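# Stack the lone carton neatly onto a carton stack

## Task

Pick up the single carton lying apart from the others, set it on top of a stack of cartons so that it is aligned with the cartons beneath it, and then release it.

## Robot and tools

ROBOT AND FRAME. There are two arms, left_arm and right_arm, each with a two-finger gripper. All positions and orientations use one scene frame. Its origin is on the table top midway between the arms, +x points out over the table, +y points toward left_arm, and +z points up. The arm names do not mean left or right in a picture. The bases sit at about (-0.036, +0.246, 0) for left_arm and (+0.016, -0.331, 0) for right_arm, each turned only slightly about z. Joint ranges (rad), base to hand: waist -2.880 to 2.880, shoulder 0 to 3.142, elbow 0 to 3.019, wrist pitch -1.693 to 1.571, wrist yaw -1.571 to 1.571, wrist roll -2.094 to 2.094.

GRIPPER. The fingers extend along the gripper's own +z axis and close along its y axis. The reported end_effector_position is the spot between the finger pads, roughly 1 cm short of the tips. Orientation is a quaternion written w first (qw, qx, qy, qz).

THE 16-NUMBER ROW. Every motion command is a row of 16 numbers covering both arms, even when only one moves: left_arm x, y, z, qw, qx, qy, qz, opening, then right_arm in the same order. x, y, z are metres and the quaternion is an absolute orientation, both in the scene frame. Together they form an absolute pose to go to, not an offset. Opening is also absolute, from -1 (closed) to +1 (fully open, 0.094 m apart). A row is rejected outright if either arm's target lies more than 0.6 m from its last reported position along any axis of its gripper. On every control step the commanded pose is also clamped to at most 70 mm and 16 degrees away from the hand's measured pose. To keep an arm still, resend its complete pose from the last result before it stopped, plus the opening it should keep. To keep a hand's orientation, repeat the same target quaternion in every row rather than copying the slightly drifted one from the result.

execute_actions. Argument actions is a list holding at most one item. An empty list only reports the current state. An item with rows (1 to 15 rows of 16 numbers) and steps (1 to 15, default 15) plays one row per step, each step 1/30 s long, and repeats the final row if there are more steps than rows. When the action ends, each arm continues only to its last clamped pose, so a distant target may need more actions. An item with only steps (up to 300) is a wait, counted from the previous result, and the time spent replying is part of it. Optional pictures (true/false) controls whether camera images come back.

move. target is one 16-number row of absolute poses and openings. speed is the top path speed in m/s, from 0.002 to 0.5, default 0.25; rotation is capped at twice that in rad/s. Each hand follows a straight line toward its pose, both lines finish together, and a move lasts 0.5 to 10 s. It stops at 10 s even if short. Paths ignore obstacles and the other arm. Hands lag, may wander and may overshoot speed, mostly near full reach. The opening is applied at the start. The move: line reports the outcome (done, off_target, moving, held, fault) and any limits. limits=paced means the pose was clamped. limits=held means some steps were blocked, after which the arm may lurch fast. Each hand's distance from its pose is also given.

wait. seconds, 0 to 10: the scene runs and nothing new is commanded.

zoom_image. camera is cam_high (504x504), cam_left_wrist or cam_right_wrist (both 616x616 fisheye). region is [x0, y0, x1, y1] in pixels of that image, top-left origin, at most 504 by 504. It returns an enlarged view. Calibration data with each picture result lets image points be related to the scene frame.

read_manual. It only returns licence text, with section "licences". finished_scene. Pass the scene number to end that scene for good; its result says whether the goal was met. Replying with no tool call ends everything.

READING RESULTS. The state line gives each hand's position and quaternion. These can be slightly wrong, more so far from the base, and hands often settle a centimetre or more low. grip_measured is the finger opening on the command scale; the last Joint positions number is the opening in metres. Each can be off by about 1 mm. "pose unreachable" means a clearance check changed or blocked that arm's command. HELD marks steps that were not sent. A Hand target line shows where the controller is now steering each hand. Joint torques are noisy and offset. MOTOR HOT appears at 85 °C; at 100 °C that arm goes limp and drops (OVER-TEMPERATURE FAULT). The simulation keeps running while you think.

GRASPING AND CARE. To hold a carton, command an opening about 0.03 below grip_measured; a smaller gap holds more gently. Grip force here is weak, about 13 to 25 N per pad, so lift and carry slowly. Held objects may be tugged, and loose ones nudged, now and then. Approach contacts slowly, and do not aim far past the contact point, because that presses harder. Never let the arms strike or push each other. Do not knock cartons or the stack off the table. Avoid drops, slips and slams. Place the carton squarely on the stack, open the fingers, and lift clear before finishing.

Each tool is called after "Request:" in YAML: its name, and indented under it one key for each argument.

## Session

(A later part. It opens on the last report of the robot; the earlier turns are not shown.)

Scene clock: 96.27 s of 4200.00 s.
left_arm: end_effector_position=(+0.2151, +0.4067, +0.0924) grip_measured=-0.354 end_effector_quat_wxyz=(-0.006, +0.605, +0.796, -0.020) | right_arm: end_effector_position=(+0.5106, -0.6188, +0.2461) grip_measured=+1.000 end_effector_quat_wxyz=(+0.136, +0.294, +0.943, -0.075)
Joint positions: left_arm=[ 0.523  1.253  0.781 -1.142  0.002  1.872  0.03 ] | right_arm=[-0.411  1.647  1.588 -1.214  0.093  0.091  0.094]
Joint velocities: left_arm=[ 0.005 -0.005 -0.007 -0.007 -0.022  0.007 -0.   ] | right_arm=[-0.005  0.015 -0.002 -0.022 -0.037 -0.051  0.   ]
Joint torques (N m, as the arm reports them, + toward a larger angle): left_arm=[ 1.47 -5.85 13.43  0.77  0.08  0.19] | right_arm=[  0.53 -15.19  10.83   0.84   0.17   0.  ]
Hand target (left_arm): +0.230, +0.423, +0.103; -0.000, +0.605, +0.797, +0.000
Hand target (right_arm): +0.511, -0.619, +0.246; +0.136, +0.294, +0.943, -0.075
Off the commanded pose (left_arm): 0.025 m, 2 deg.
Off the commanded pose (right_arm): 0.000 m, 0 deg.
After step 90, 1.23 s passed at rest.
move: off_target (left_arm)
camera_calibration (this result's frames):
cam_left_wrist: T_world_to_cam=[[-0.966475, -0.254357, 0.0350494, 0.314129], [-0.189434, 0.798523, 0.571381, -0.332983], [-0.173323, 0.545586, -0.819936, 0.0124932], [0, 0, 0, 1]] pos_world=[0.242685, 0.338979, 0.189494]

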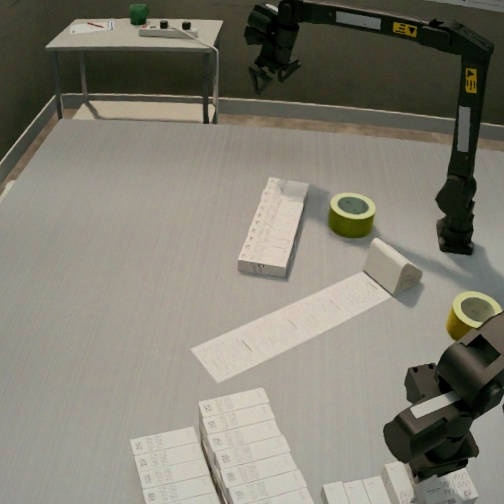

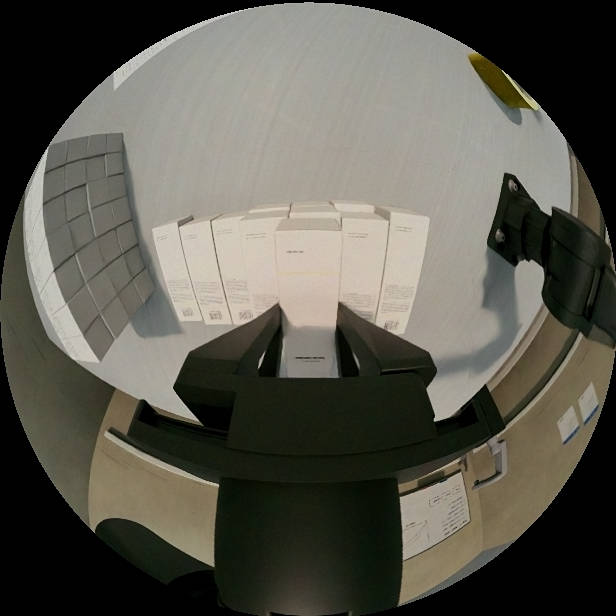

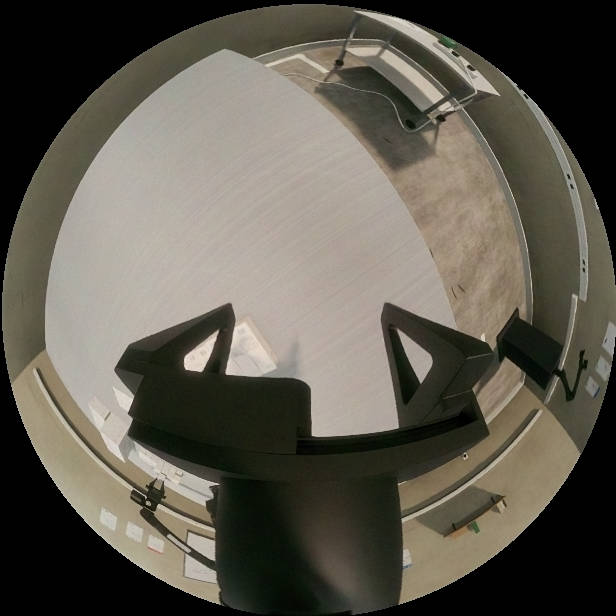

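Request:
move:
  target: [0.223,0.419,0.101,0,0.605,0.797,0,-0.45,0.5106,-0.6188,0.2461,0.136,0.294,0.943,-0.075,1]
  speed: 0.03

Request:
zoom_image:
  camera: "cam_left_wrist"
  region: [200, 190, 420, 340]

Scene clock: 101.33 s of 4200.00 s.
left_arm: end_effector_position=(+0.2147, +0.4074, +0.0924) grip_measured=-0.354 end_effector_quat_wxyz=(-0.006, +0.605, +0.796, -0.021) | right_arm: end_effector_position=(+0.5106, -0.6188, +0.2461) grip_measured=+1.000 end_effector_quat_wxyz=(+0.136, +0.294, +0.943, -0.075)
Joint positions: left_arm=[ 0.525  1.253  0.781 -1.142  0.002  1.875  0.03 ] | right_arm=[-0.411  1.647  1.588 -1.214  0.093  0.091  0.094]
Joint velocities: left_arm=[-0.005 -0.005 -0.002  0.007 -0.007 -0.037  0.001] | right_arm=[-0.005 -0.015 -0.012  0.007 -0.037  0.022  0.   ]
Joint torques (N m, as the arm reports them, + toward a larger angle): left_arm=[ 1.4  -7.51 11.49  0.84  0.08  0.15] | right_arm=[  0.45 -15.1   10.86   0.9    0.17   0.02]
Hand target (left_arm): +0.223, +0.419, +0.101; -0.000, +0.605, +0.796, +0.000
Hand target (right_arm): +0.511, -0.619, +0.246; +0.136, +0.294, +0.943, -0.075
Off the commanded pose (left_arm): 0.017 m, 2 deg.
Off the commanded pose (right_arm): 0.000 m, 0 deg.
After step 90, 1.13 s passed at rest.
move: off_target (left_arm)
camera_calibration (this result's frames):
cam_left_wrist: T_world_to_cam=[[-0.966574, -0.253988, 0.0350019, 0.31376], [-0.189176, 0.798655, 0.571282, -0.333699], [-0.173053, 0.545565, -0.820007, 0.0120109], [0, 0, 0, 1]] pos_world=[0.242223, 0.339648, 0.189503]

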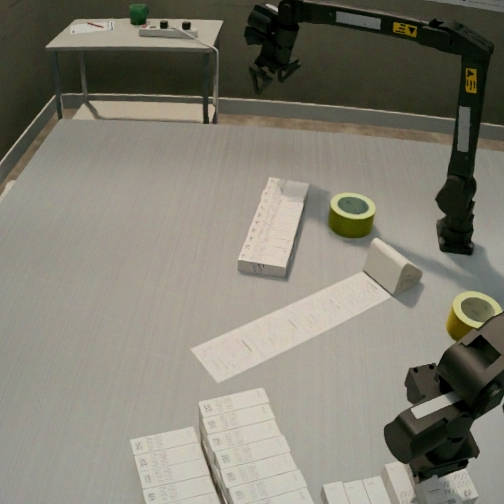

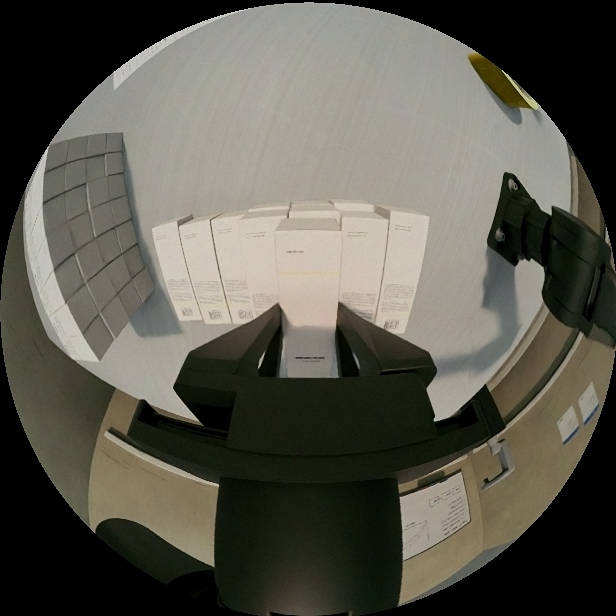

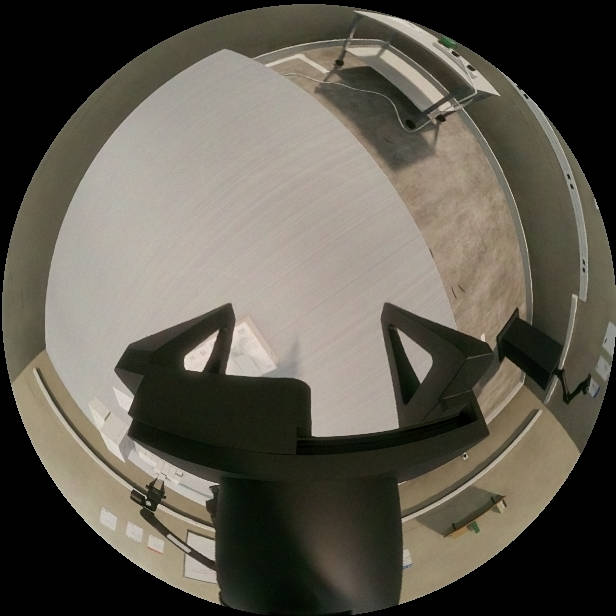

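Region (200, 190, 420, 340) of cam_left_wrist's 616x616 image, scaled by 2.291, with more detail than that image has; it fills the top 344 rows of this view, and the rest is white.

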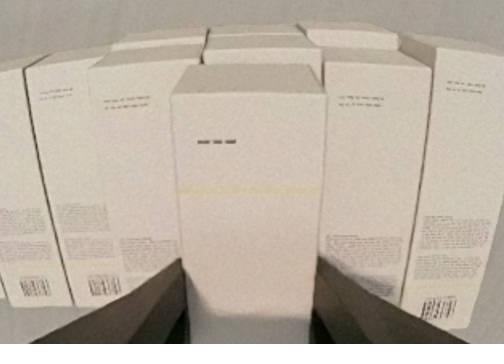

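Request:
move:
  target: [0.215,0.413,0.099,0,0.605,0.797,0,-0.45,0.5106,-0.6188,0.2461,0.136,0.294,0.943,-0.075,1]
  speed: 0.03

Request:
zoom_image:
  camera: "cam_left_wrist"
  region: [200, 190, 420, 340]

Scene clock: 104.23 s of 4200.00 s.
left_arm: end_effector_position=(+0.2158, +0.4081, +0.0982) grip_measured=-0.354 end_effector_quat_wxyz=(-0.002, +0.606, +0.795, -0.010) | right_arm: end_effector_position=(+0.5106, -0.6188, +0.2461) grip_measured=+1.000 end_effector_quat_wxyz=(+0.136, +0.294, +0.943, -0.075)
Joint positions: left_arm=[ 0.525  1.232  0.781 -1.14   0.002  1.876  0.03 ] | right_arm=[-0.411  1.647  1.588 -1.214  0.093  0.091  0.094]
Joint velocities: left_arm=[-0.005 -0.005  0.007  0.017 -0.051 -0.007 -0.   ] | right_arm=[-0.015  0.005  0.007 -0.012  0.051 -0.051  0.   ]
Joint torques (N m, as the arm reports them, + toward a larger angle): left_arm=[ 1.26 -7.72  9.3   0.8   0.09  0.15] | right_arm=[  0.37 -15.2   10.81   0.86   0.16   0.01]
Hand target (left_arm): +0.215, +0.413, +0.099; -0.000, +0.605, +0.796, +0.000
Hand target (right_arm): +0.511, -0.619, +0.246; +0.136, +0.294, +0.943, -0.075
Off the commanded pose (left_arm): 0.005 m, 1 deg.
Off the commanded pose (right_arm): 0.000 m, 0 deg.
move: done
camera_calibration (this result's frames):
cam_left_wrist: T_world_to_cam=[[-0.967236, -0.253552, 0.0128923, 0.31693], [-0.199801, 0.791554, 0.577513, -0.332782], [-0.156635, 0.556016, -0.816279, 0.00838256], [0, 0, 0, 1]] pos_world=[0.241369, 0.339112, 0.194942]

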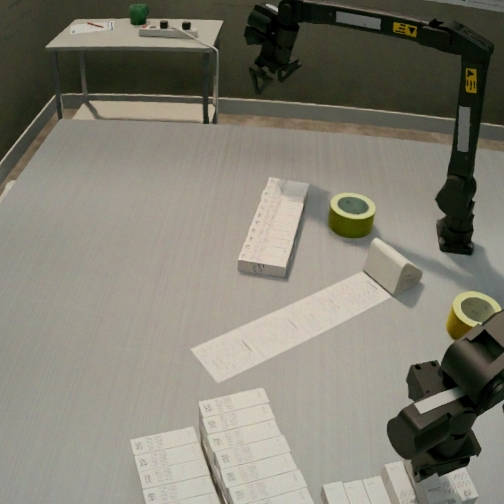

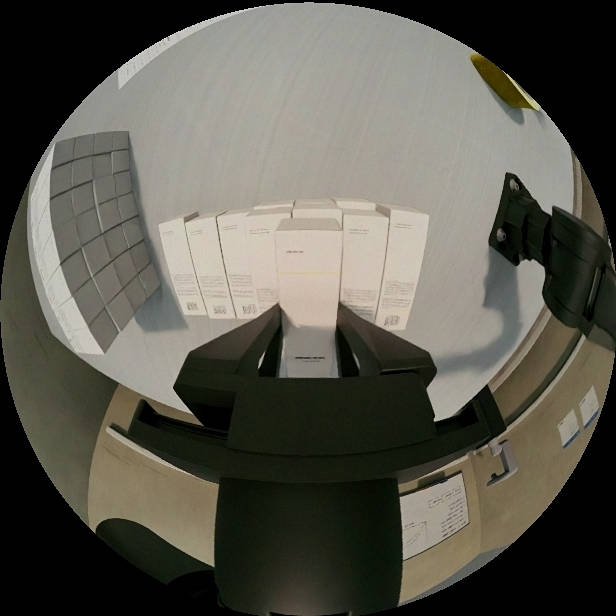

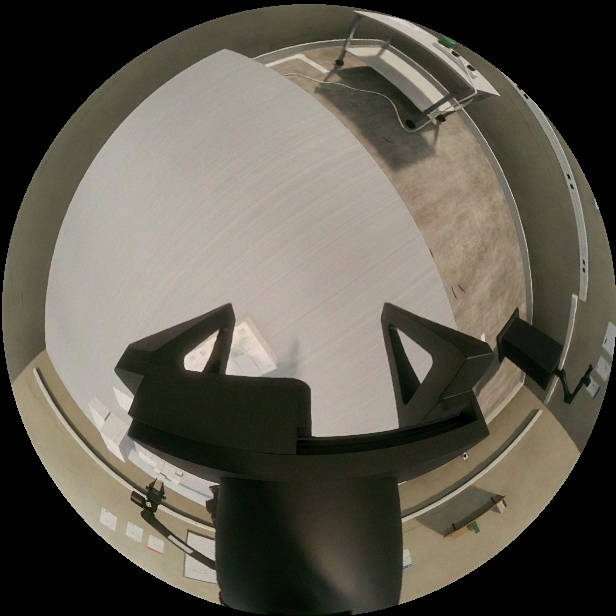

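Region (200, 190, 420, 340) of cam_left_wrist's 616x616 image, scaled by 2.291, with more detail than that image has; it fills the top 344 rows of this view, and the rest is white.

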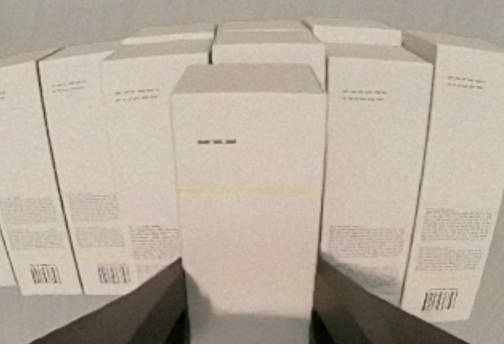

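Request:
move:
  target: [0.208,0.408,0.090,0,0.605,0.797,0,-0.45,0.5106,-0.6188,0.2461,0.136,0.294,0.943,-0.075,1]
  speed: 0.03

Request:
zoom_image:
  camera: "cam_left_wrist"
  region: [200, 190, 420, 340]

Scene clock: 108.43 s of 4200.00 s.
left_arm: end_effector_position=(+0.2086, +0.4034, +0.0896) grip_measured=-0.354 end_effector_quat_wxyz=(-0.002, +0.606, +0.795, -0.010) | right_arm: end_effector_position=(+0.5106, -0.6188, +0.2461) grip_measured=+1.000 end_effector_quat_wxyz=(+0.136, +0.294, +0.943, -0.075)
Joint positions: left_arm=[ 0.525  1.219  0.746 -1.117  0.002  1.876  0.03 ] | right_arm=[-0.411  1.647  1.588 -1.214  0.093  0.091  0.094]
Joint velocities: left_arm=[-0.005  0.005  0.007  0.007 -0.022  0.066 -0.001] | right_arm=[-0.005 -0.015 -0.007 -0.007  0.022  0.051  0.   ]
Joint torques (N m, as the arm reports them, + toward a larger angle): left_arm=[ 1.22 -7.29  9.18  0.86  0.1   0.12] | right_arm=[  0.6  -15.17  10.85   0.87   0.18   0.  ]
Hand target (left_arm): +0.208, +0.408, +0.090; -0.000, +0.605, +0.797, -0.000
Hand target (right_arm): +0.511, -0.619, +0.246; +0.136, +0.294, +0.943, -0.075
Off the commanded pose (left_arm): 0.005 m, 1 deg.
Off the commanded pose (right_arm): 0.000 m, 0 deg.
After step 90, 0.50 s passed at rest.
move: done
camera_calibration (this result's frames):
cam_left_wrist: T_world_to_cam=[[-0.967236, -0.253552, 0.0128923, 0.308943], [-0.199801, 0.791554, 0.577513, -0.325574], [-0.156635, 0.556016, -0.816279, 0.00280738], [0, 0, 0, 1]] pos_world=[0.23421, 0.334482, 0.186332]

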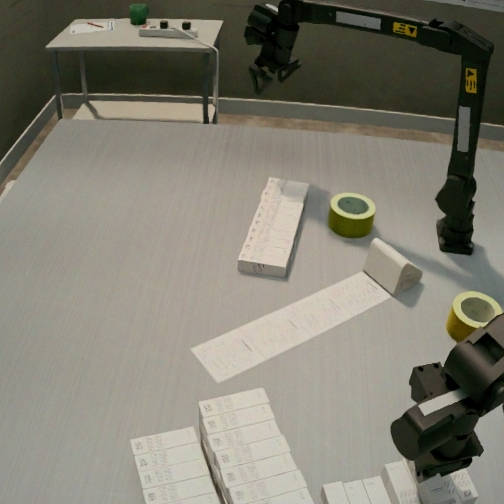

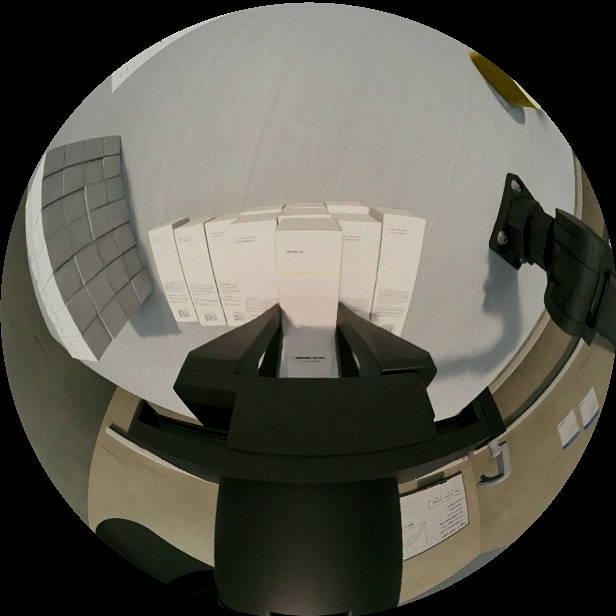

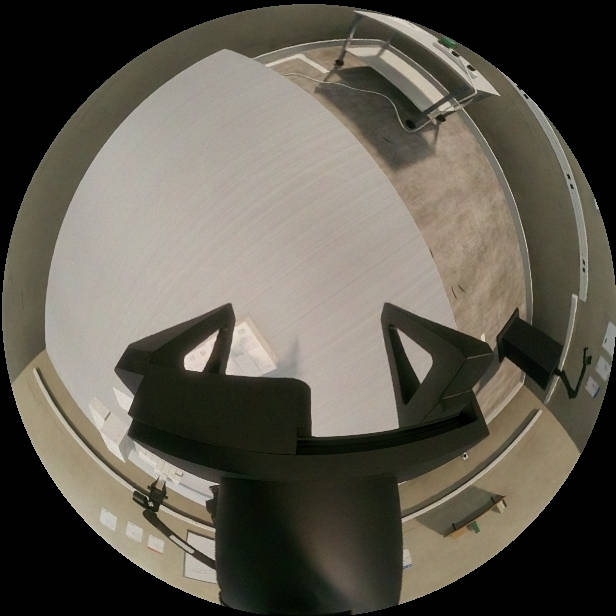

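Region (200, 190, 420, 340) of cam_left_wrist's 616x616 image, scaled by 2.291, with more detail than that image has; it fills the top 344 rows of this view, and the rest is white.

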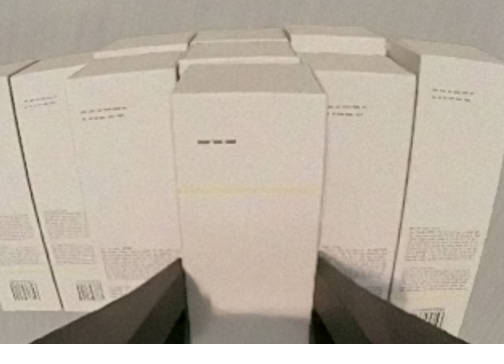

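Request:
move:
  target: [0.209,0.408,0.085,0,0.605,0.797,0,-0.45,0.5106,-0.6188,0.2461,0.136,0.294,0.943,-0.075,1]
  speed: 0.02

Request:
zoom_image:
  camera: "cam_left_wrist"
  region: [200, 190, 420, 340]

Scene clock: 111.50 s of 4200.00 s.
left_arm: end_effector_position=(+0.2105, +0.4047, +0.0880) grip_measured=-0.354 end_effector_quat_wxyz=(-0.000, +0.606, +0.796, -0.004) | right_arm: end_effector_position=(+0.5106, -0.6188, +0.2461) grip_measured=+1.000 end_effector_quat_wxyz=(+0.136, +0.294, +0.943, -0.075)
Joint positions: left_arm=[ 0.525  1.219  0.742 -1.1    0.002  1.876  0.03 ] | right_arm=[-0.411  1.647  1.588 -1.214  0.093  0.091  0.094]
Joint velocities: left_arm=[-0.005  0.005  0.007 -0.002 -0.081 -0.007  0.   ] | right_arm=[-0.024 -0.005 -0.002  0.027  0.007 -0.007  0.   ]
Joint torques (N m, as the arm reports them, + toward a larger angle): left_arm=[ 1.3  -6.68  8.92  0.89  0.11  0.11] | right_arm=[  0.5  -15.01  10.9    0.89   0.17  -0.01]
Hand target (left_arm): +0.209, +0.408, +0.085; -0.000, +0.605, +0.796, -0.000
Hand target (right_arm): +0.511, -0.619, +0.246; +0.136, +0.294, +0.943, -0.075
Off the commanded pose (left_arm): 0.005 m, 0 deg.
Off the commanded pose (right_arm): 0.000 m, 0 deg.
move: done
camera_calibration (this result's frames):
cam_left_wrist: T_world_to_cam=[[-0.967309, -0.2536, 0.000934134, 0.31223], [-0.205923, 0.787594, 0.580767, -0.322648], [-0.148018, 0.561589, -0.814069, -0.00315213], [0, 0, 0, 1]] pos_world=[0.235115, 0.335067, 0.184526]

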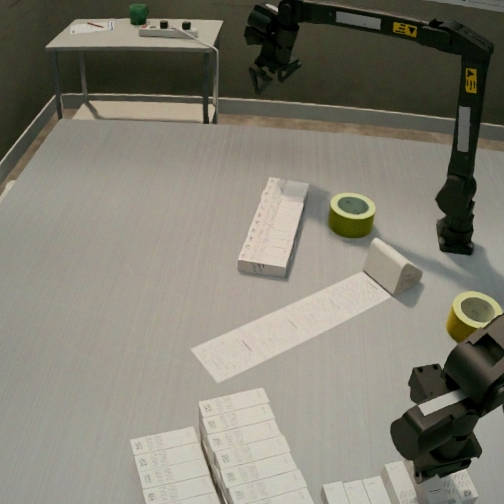

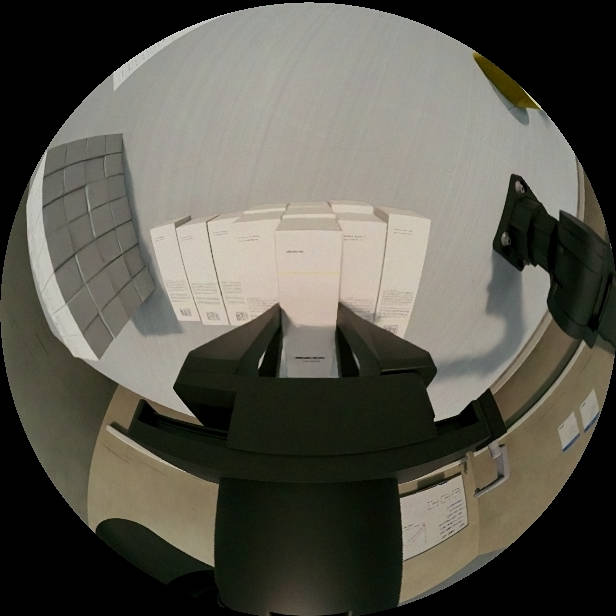

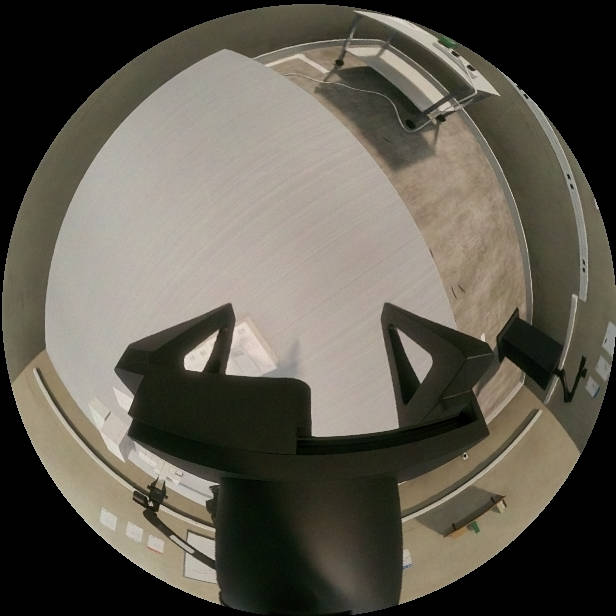

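Region (200, 190, 420, 340) of cam_left_wrist's 616x616 image, scaled by 2.291, with more detail than that image has; it fills the top 344 rows of this view, and the rest is white.

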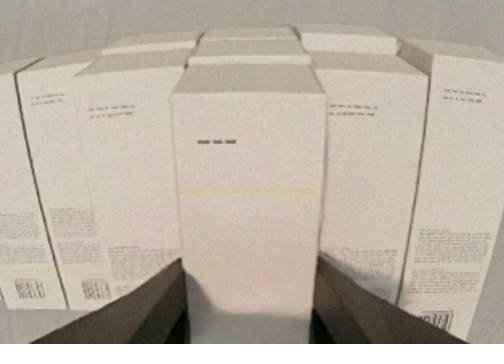

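Request:
move:
  target: [0.2075,0.4075,0.081,0,0.605,0.797,0,-0.45,0.5106,-0.6188,0.2461,0.136,0.294,0.943,-0.075,1]
  speed: 0.02

Request:
zoom_image:
  camera: "cam_left_wrist"
  region: [200, 190, 420, 340]

Scene clock: 116.50 s of 4200.00 s.
left_arm: end_effector_position=(+0.2119, +0.4056, +0.0876) grip_measured=-0.354 end_effector_quat_wxyz=(+0.001, +0.606, +0.796, -0.000) | right_arm: end_effector_position=(+0.5106, -0.6188, +0.2461) grip_measured=+1.000 end_effector_quat_wxyz=(+0.136, +0.294, +0.943, -0.075)
Joint positions: left_arm=[ 0.525  1.219  0.741 -1.091  0.002  1.876  0.03 ] | right_arm=[-0.411  1.647  1.588 -1.214  0.093  0.091  0.094]
Joint velocities: left_arm=[-0.015 -0.005  0.007  0.012 -0.007 -0.051  0.   ] | right_arm=[ 0.005  0.005 -0.002  0.002 -0.051  0.007  0.   ]
Joint torques (N m, as the arm reports them, + toward a larger angle): left_arm=[ 1.1  -6.51  8.16  0.97  0.1   0.13] | right_arm=[  0.53 -15.16  10.83   0.91   0.17   0.02]
Hand target (left_arm): +0.207, +0.407, +0.081; +0.000, +0.605, +0.797, +0.000
Hand target (right_arm): +0.511, -0.619, +0.246; +0.136, +0.294, +0.943, -0.075
Off the commanded pose (left_arm): 0.008 m, 0 deg.
Off the commanded pose (right_arm): 0.000 m, 0 deg.
After step 90, 1.30 s passed at rest.
move: done
camera_calibration (this result's frames):
cam_left_wrist: T_world_to_cam=[[-0.967292, -0.253588, -0.00631342, 0.314448], [-0.20965, 0.785184, 0.582695, -0.321246], [-0.142808, 0.564959, -0.812666, -0.00637078], [0, 0, 0, 1]] pos_world=[0.235904, 0.335577, 0.183997]

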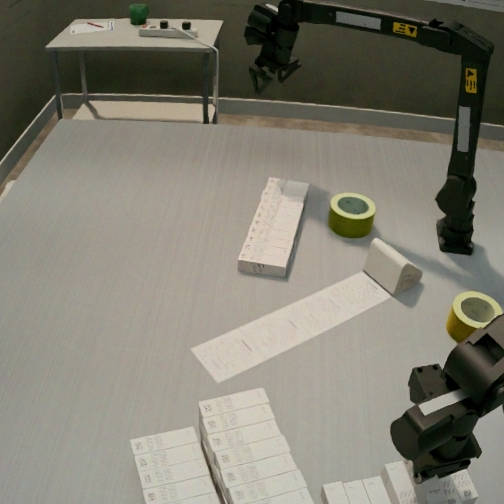

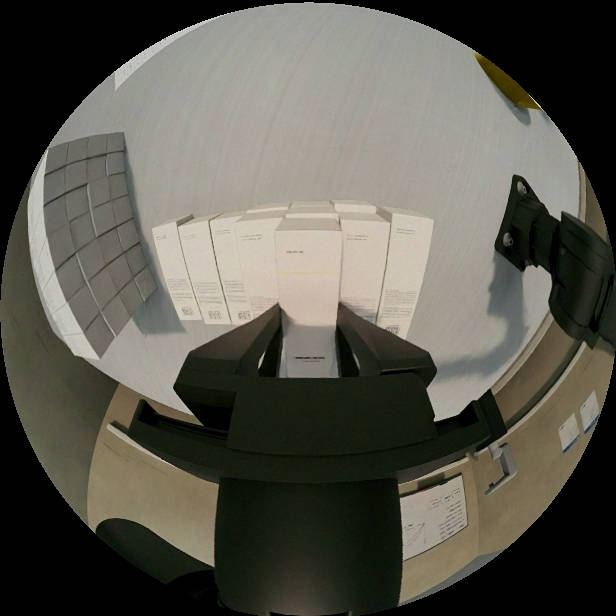

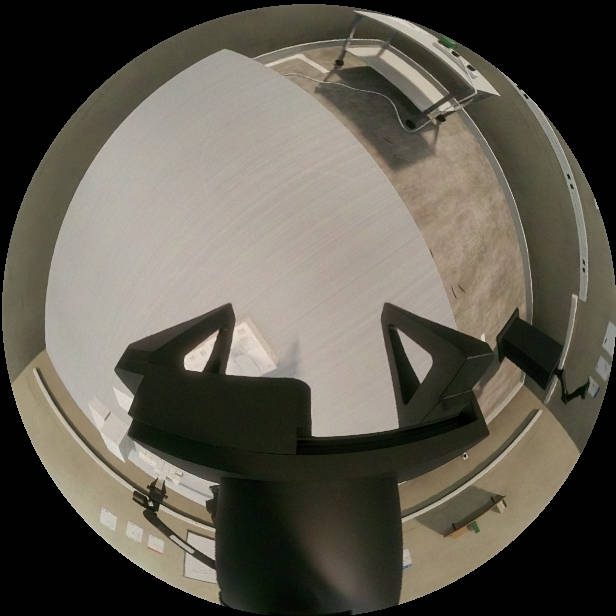

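Region (200, 190, 420, 340) of cam_left_wrist's 616x616 image, scaled by 2.291, with more detail than that image has; it fills the top 344 rows of this view, and the rest is white.

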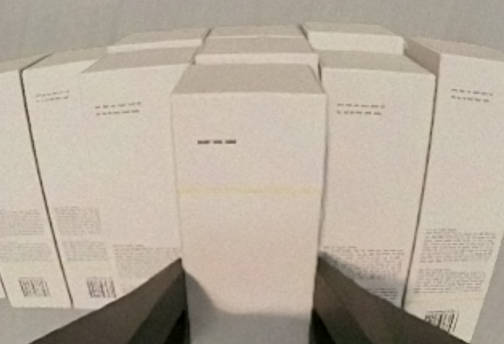

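Request:
execute_actions:
  actions:
    - {"rows":[[0.211,0.406,0.086,0,0.605,0.797,0,0.0,0.5106,-0.6188,0.2461,0.136,0.294,0.943,-0.075,1]],"steps":12}
  pictures: false

Request:
move:
  target: [0.225,0.37,0.2,0,0.605,0.797,0,0.0,0.5106,-0.6188,0.2461,0.136,0.294,0.943,-0.075,1]
  speed: 0.1

Scene clock: 121.20 s of 4200.00 s.
left_arm: end_effector_position=(+0.2119, +0.4056, +0.0876) grip_measured=-0.002 end_effector_quat_wxyz=(+0.001, +0.606, +0.796, -0.000) | right_arm: end_effector_position=(+0.5106, -0.6188, +0.2461) grip_measured=+1.000 end_effector_quat_wxyz=(+0.136, +0.294, +0.943, -0.075)
Joint positions: left_arm=[ 0.525  1.219  0.741 -1.091  0.002  1.876  0.047] | right_arm=[-0.411  1.647  1.588 -1.214  0.093  0.091  0.094]
Joint velocities: left_arm=[-0.005 -0.015  0.002 -0.007 -0.081 -0.022  0.   ] | right_arm=[-0.005  0.005 -0.007 -0.017 -0.007 -0.007  0.   ]
Joint torques (N m, as the arm reports them, + toward a larger angle): left_arm=[ 0.28 -6.63  9.27  0.58  0.11  0.02] | right_arm=[  0.54 -15.32  10.83   0.94   0.16   0.  ]
Hand target (left_arm): +0.211, +0.406, +0.086; +0.000, +0.605, +0.797, -0.000
Hand target (right_arm): +0.511, -0.619, +0.246; +0.136, +0.294, +0.943, -0.075
Off the commanded pose (left_arm): 0.002 m, 0 deg.
Off the commanded pose (right_arm): 0.000 m, 0 deg.
Steps of this call (steps 1 to 90: nothing new was sent; then 1.30 s passed at rest; steps 91 to 102: all 12 steps of this action). Readings (end_effector_position):
91: left_arm (+0.2119, +0.4056, +0.0876) | right_arm (+0.5106, -0.6188, +0.2461)
92: left_arm (+0.2119, +0.4056, +0.0876) | right_arm (+0.5106, -0.6188, +0.2461)
94: left_arm (+0.2119, +0.4056, +0.0876) | right_arm (+0.5106, -0.6188, +0.2461)
98: left_arm (+0.2119, +0.4056, +0.0876) | right_arm (+0.5106, -0.6188, +0.2461)
102: the state above

Scene clock: 122.97 s of 4200.00 s.
left_arm: end_effector_position=(+0.2168, +0.3699, +0.1831) grip_measured=-0.001 end_effector_quat_wxyz=(-0.006, +0.605, +0.796, -0.015) | right_arm: end_effector_position=(+0.5106, -0.6188, +0.2461) grip_measured=+1.000 end_effector_quat_wxyz=(+0.136, +0.294, +0.943, -0.075)
Joint positions: left_arm=[ 0.409  1.108  0.921 -1.415  0.002  1.757  0.047] | right_arm=[-0.411  1.647  1.588 -1.214  0.093  0.091  0.094]
Joint velocities: left_arm=[-0.005 -0.015  0.002 -0.012 -0.066 -0.051 -0.   ] | right_arm=[-0.015 -0.005 -0.007 -0.002  0.051 -0.007  0.   ]
Joint torques (N m, as the arm reports them, + toward a larger angle): left_arm=[-1.04 -6.34 14.17 -0.12  0.08 -0.12] | right_arm=[  0.46 -15.28  10.84   0.92   0.17   0.02]
Hand target (left_arm): +0.227, +0.371, +0.200; -0.000, +0.605, +0.796, -0.000
Hand target (right_arm): +0.511, -0.619, +0.246; +0.136, +0.294, +0.943, -0.075
Off the commanded pose (left_arm): 0.019 m, 2 deg.
Off the commanded pose (right_arm): 0.000 m, 0 deg.
move: off_target (left_arm)
camera_calibration (this result's frames):
cam_left_wrist: T_world_to_cam=[[-0.966433, -0.255666, 0.0253516, 0.305536], [-0.194655, 0.793044, 0.577226, -0.353003], [-0.167682, 0.552916, -0.816191, 0.102604], [0, 0, 0, 1]] pos_world=[0.243771, 0.301331, 0.279761]

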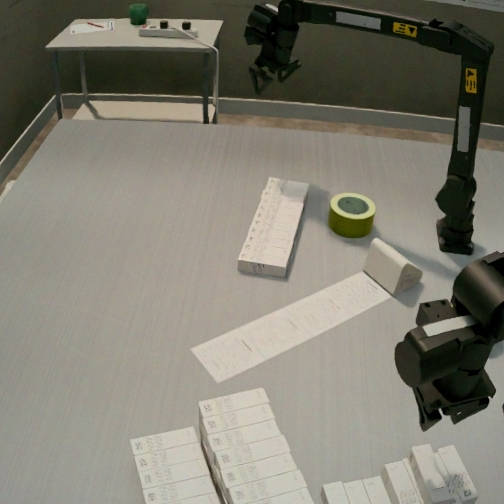

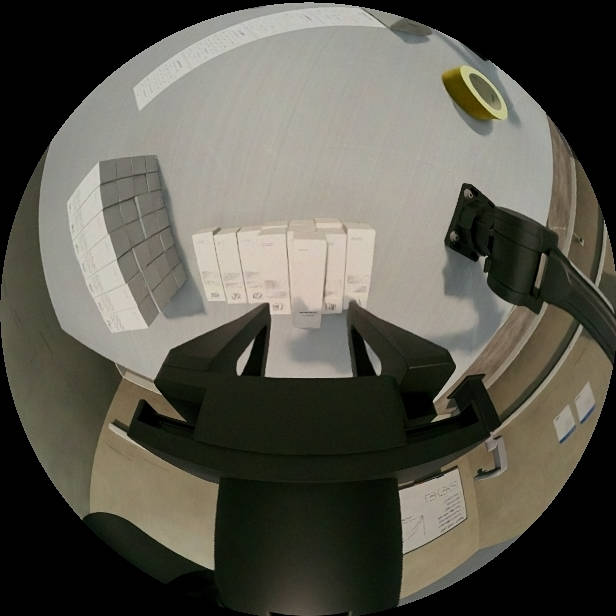

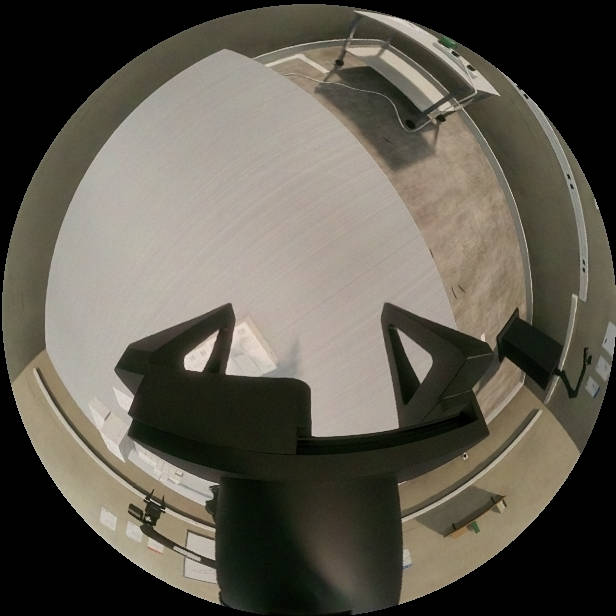

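Request:
zoom_image:
  camera: "cam_left_wrist"
  region: [230, 200, 390, 340]

Request:
zoom_image:
  camera: "cam_high"
  region: [340, 400, 504, 504]

Region (230, 200, 390, 340) of cam_left_wrist's 616x616 image, scaled by 3.150, with more detail than that image has; it fills the top 441 rows of this view, and the rest is white.

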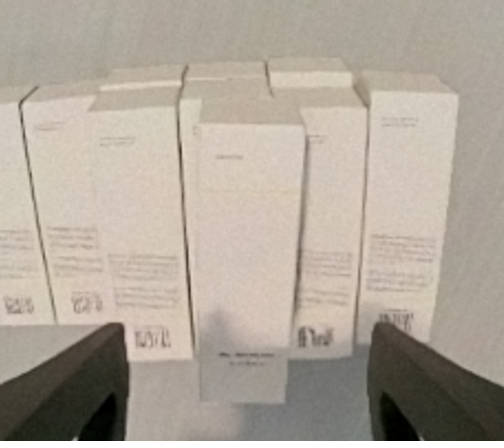

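Region (340, 400, 504, 504) of cam_high's 504x504 image, scaled by 3.073, with more detail than that image has; it fills the top 320 rows of this view, and the rest is white.

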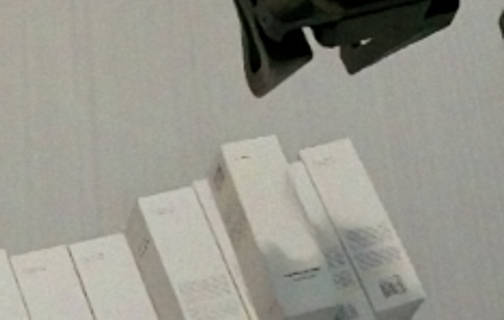

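Request:
move:
  target: [0.222,0.412,0.125,0,0.605,0.797,0,0.4,0.5106,-0.6188,0.2461,0.136,0.294,0.943,-0.075,1]
  speed: 0.1

Request:
zoom_image:
  camera: "cam_left_wrist"
  region: [200, 190, 420, 380]

Scene clock: 134.70 s of 4200.00 s.
left_arm: end_effector_position=(+0.2217, +0.4073, +0.1303) grip_measured=+0.399 end_effector_quat_wxyz=(+0.002, +0.603, +0.797, +0.001) | right_arm: end_effector_position=(+0.5106, -0.6188, +0.2461) grip_measured=+1.000 end_effector_quat_wxyz=(+0.136, +0.294, +0.943, -0.075)
Joint positions: left_arm=[ 0.513  1.19   0.839 -1.217  0.002  1.857  0.066] | right_arm=[-0.411  1.647  1.588 -1.214  0.093  0.091  0.094]
Joint velocities: left_arm=[ 0.005 -0.015 -0.022  0.002  0.007  0.022 -0.   ] | right_arm=[-0.015 -0.005 -0.002  0.007  0.037 -0.007  0.   ]
Joint torques (N m, as the arm reports them, + toward a larger angle): left_arm=[ 1.17 -5.65  9.72  0.93  0.14  0.18] | right_arm=[  0.46 -15.26  10.86   0.88   0.17  -0.01]
Hand target (left_arm): +0.221, +0.412, +0.125; +0.001, +0.605, +0.797, +0.000
Hand target (right_arm): +0.511, -0.619, +0.246; +0.136, +0.294, +0.943, -0.075
Off the commanded pose (left_arm): 0.007 m, 0 deg.
Off the commanded pose (right_arm): 0.000 m, 0 deg.
After step 90, 7.67 s passed at rest.
move: done
camera_calibration (this result's frames):
cam_left_wrist: T_world_to_cam=[[-0.965712, -0.259479, -0.00846142, 0.326928], [-0.21555, 0.7832, 0.583211, -0.343392], [-0.144704, 0.565038, -0.812276, 0.029037], [0, 0, 0, 1]] pos_world=[0.245902, 0.337369, 0.226623]

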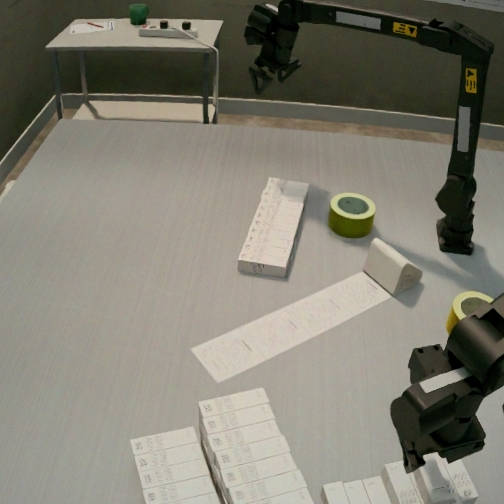

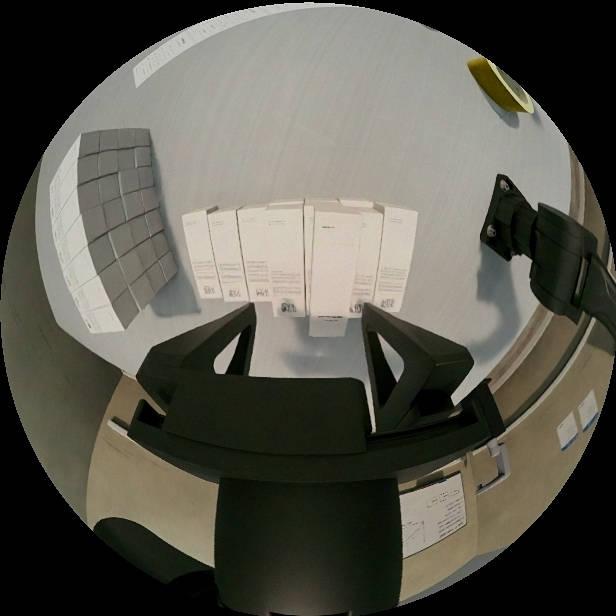

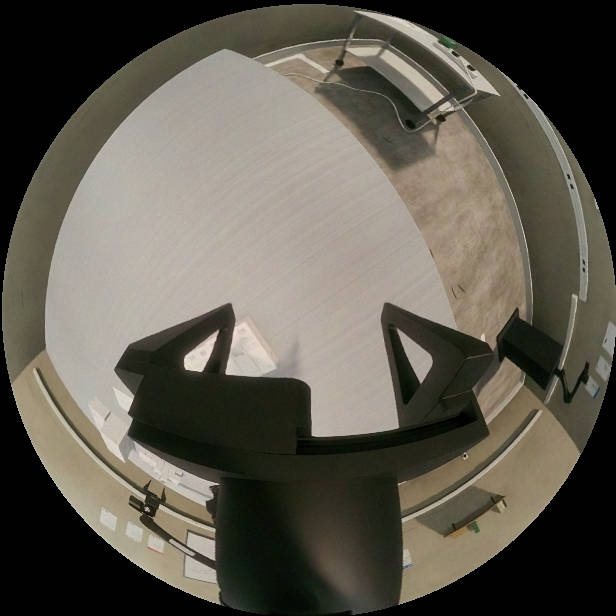

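Region (200, 190, 420, 380) of cam_left_wrist's 616x616 image, scaled by 2.291, with more detail than that image has; it fills the top 435 rows of this view, and the rest is white.

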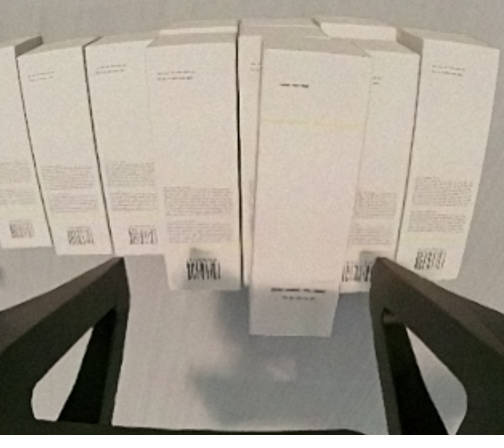

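Request:
move:
  target: [0.2155,0.411,0.09,0,0.587,0.81,0,0.4,0.5106,-0.6188,0.2461,0.136,0.294,0.943,-0.075,1]
  speed: 0.05

Scene clock: 144.00 s of 4200.00 s.
left_arm: end_effector_position=(+0.2169, +0.4058, +0.0965) grip_measured=+0.399 end_effector_quat_wxyz=(+0.002, +0.598, +0.801, +0.002) | right_arm: end_effector_position=(+0.5106, -0.6188, +0.2461) grip_measured=+1.000 end_effector_quat_wxyz=(+0.136, +0.294, +0.943, -0.075)
Joint positions: left_arm=[ 0.517  1.216  0.763 -1.113  0.002  1.849  0.066] | right_arm=[-0.411  1.647  1.588 -1.214  0.093  0.091  0.094]
Joint velocities: left_arm=[ 0.005  0.005  0.012 -0.022 -0.007 -0.037 -0.   ] | right_arm=[ 0.005 -0.015 -0.012 -0.027  0.022 -0.037  0.   ]
Joint torques (N m, as the arm reports them, + toward a larger angle): left_arm=[ 1.4  -5.62  9.19  0.82  0.12 -0.11] | right_arm=[  0.38 -15.28  10.84   0.89   0.18   0.  ]
Hand target (left_arm): +0.215, +0.410, +0.090; +0.000, +0.587, +0.810, -0.000
Hand target (right_arm): +0.511, -0.619, +0.246; +0.136, +0.294, +0.943, -0.075
Off the commanded pose (left_arm): 0.008 m, 2 deg.
Off the commanded pose (right_arm): 0.000 m, 0 deg.
After step 90, 5.17 s passed at rest.
move: done
camera_calibration (this result's frames):
cam_left_wrist: T_world_to_cam=[[-0.96235, -0.271604, -0.010642, 0.325972], [-0.226517, 0.779728, 0.583707, -0.31976], [-0.150239, 0.564141, -0.811894, 0.00328951], [0, 0, 0, 1]] pos_world=[0.241763, 0.336005, 0.192786]

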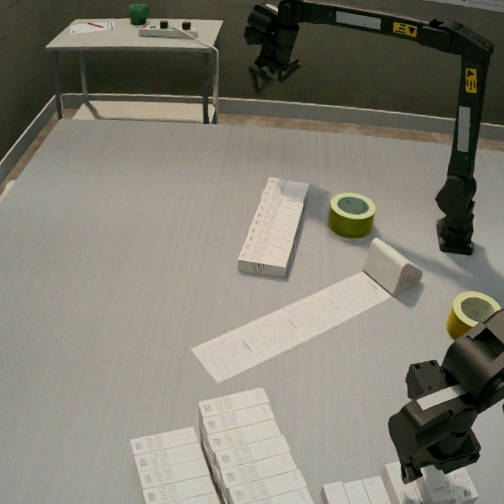

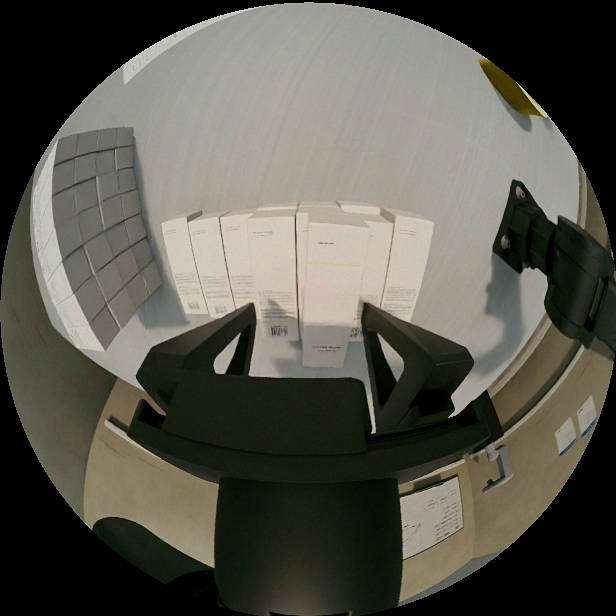

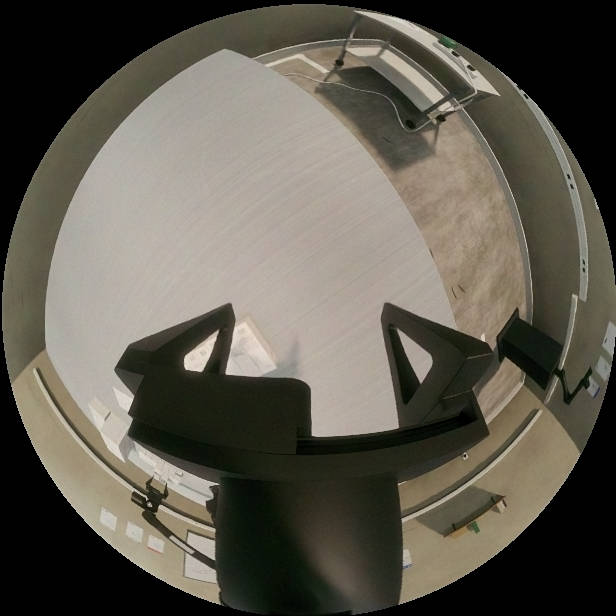

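Request:
move:
  target: [0.2135,0.410,0.081,0,0.578,0.816,0,0.4,0.5106,-0.6188,0.2461,0.136,0.294,0.943,-0.075,1]
  speed: 0.03

Scene clock: 148.03 s of 4200.00 s.
left_arm: end_effector_position=(+0.2161, +0.4056, +0.0884) grip_measured=+0.399 end_effector_quat_wxyz=(+0.003, +0.590, +0.807, +0.004) | right_arm: end_effector_position=(+0.5106, -0.6188, +0.2461) grip_measured=+1.000 end_effector_quat_wxyz=(+0.136, +0.294, +0.943, -0.075)
Joint positions: left_arm=[ 0.518  1.223  0.746 -1.085  0.002  1.829  0.066] | right_arm=[-0.411  1.647  1.588 -1.214  0.093  0.091  0.094]
Joint velocities: left_arm=[-0.005  0.005 -0.017 -0.012 -0.007 -0.037 -0.001] | right_arm=[ 0.005 -0.005  0.017 -0.012  0.037 -0.037  0.   ]
Joint torques (N m, as the arm reports them, + toward a larger angle): left_arm=[ 1.44 -5.35  9.02  0.9   0.12 -0.08] | right_arm=[  0.58 -15.32  10.82   0.84   0.17   0.  ]
Hand target (left_arm): +0.213, +0.410, +0.081; +0.000, +0.578, +0.816, +0.000
Hand target (right_arm): +0.511, -0.619, +0.246; +0.136, +0.294, +0.943, -0.075
Off the commanded pose (left_arm): 0.009 m, 2 deg.
Off the commanded pose (right_arm): 0.000 m, 0 deg.
move: done
camera_calibration (this result's frames):
cam_left_wrist: T_world_to_cam=[[-0.956405, -0.291712, -0.0139326, 0.332293], [-0.244527, 0.773797, 0.584333, -0.308797], [-0.159676, 0.562266, -0.811394, -0.000538437], [0, 0, 0, 1]] pos_world=[0.242211, 0.336183, 0.184633]

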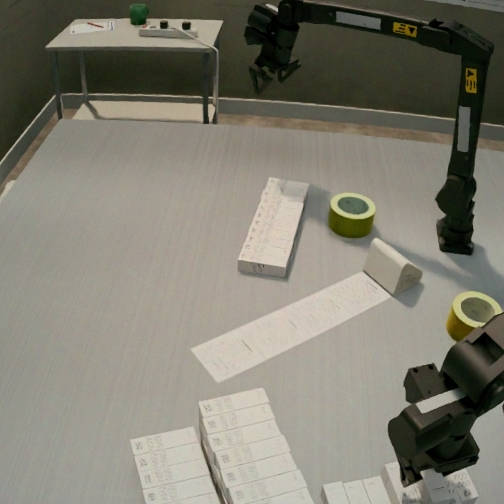

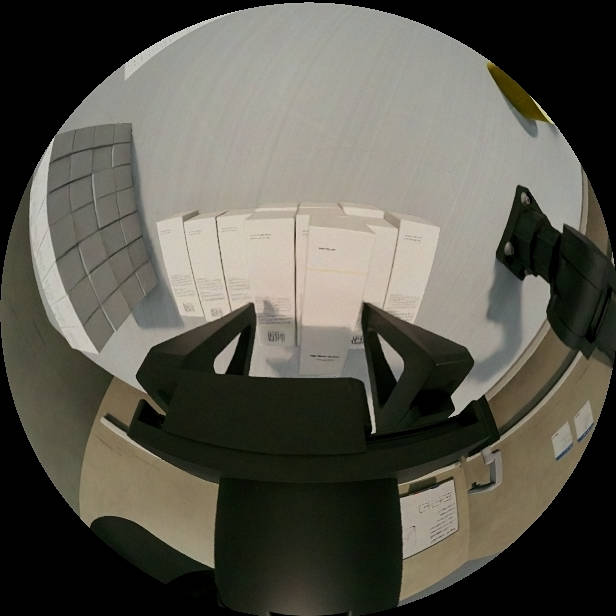

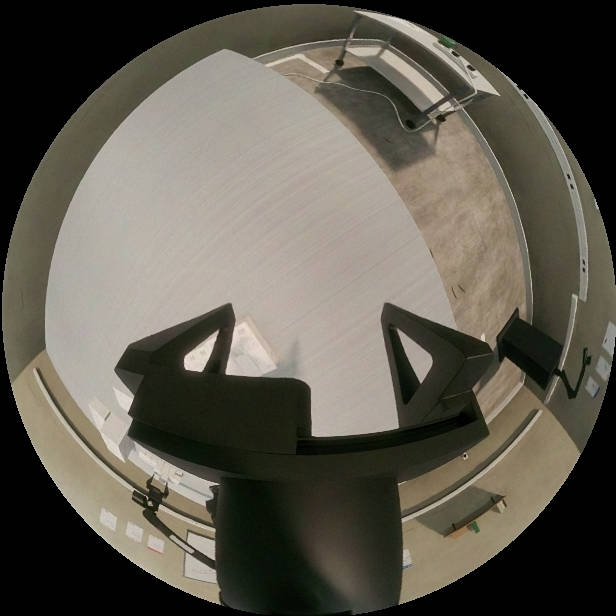

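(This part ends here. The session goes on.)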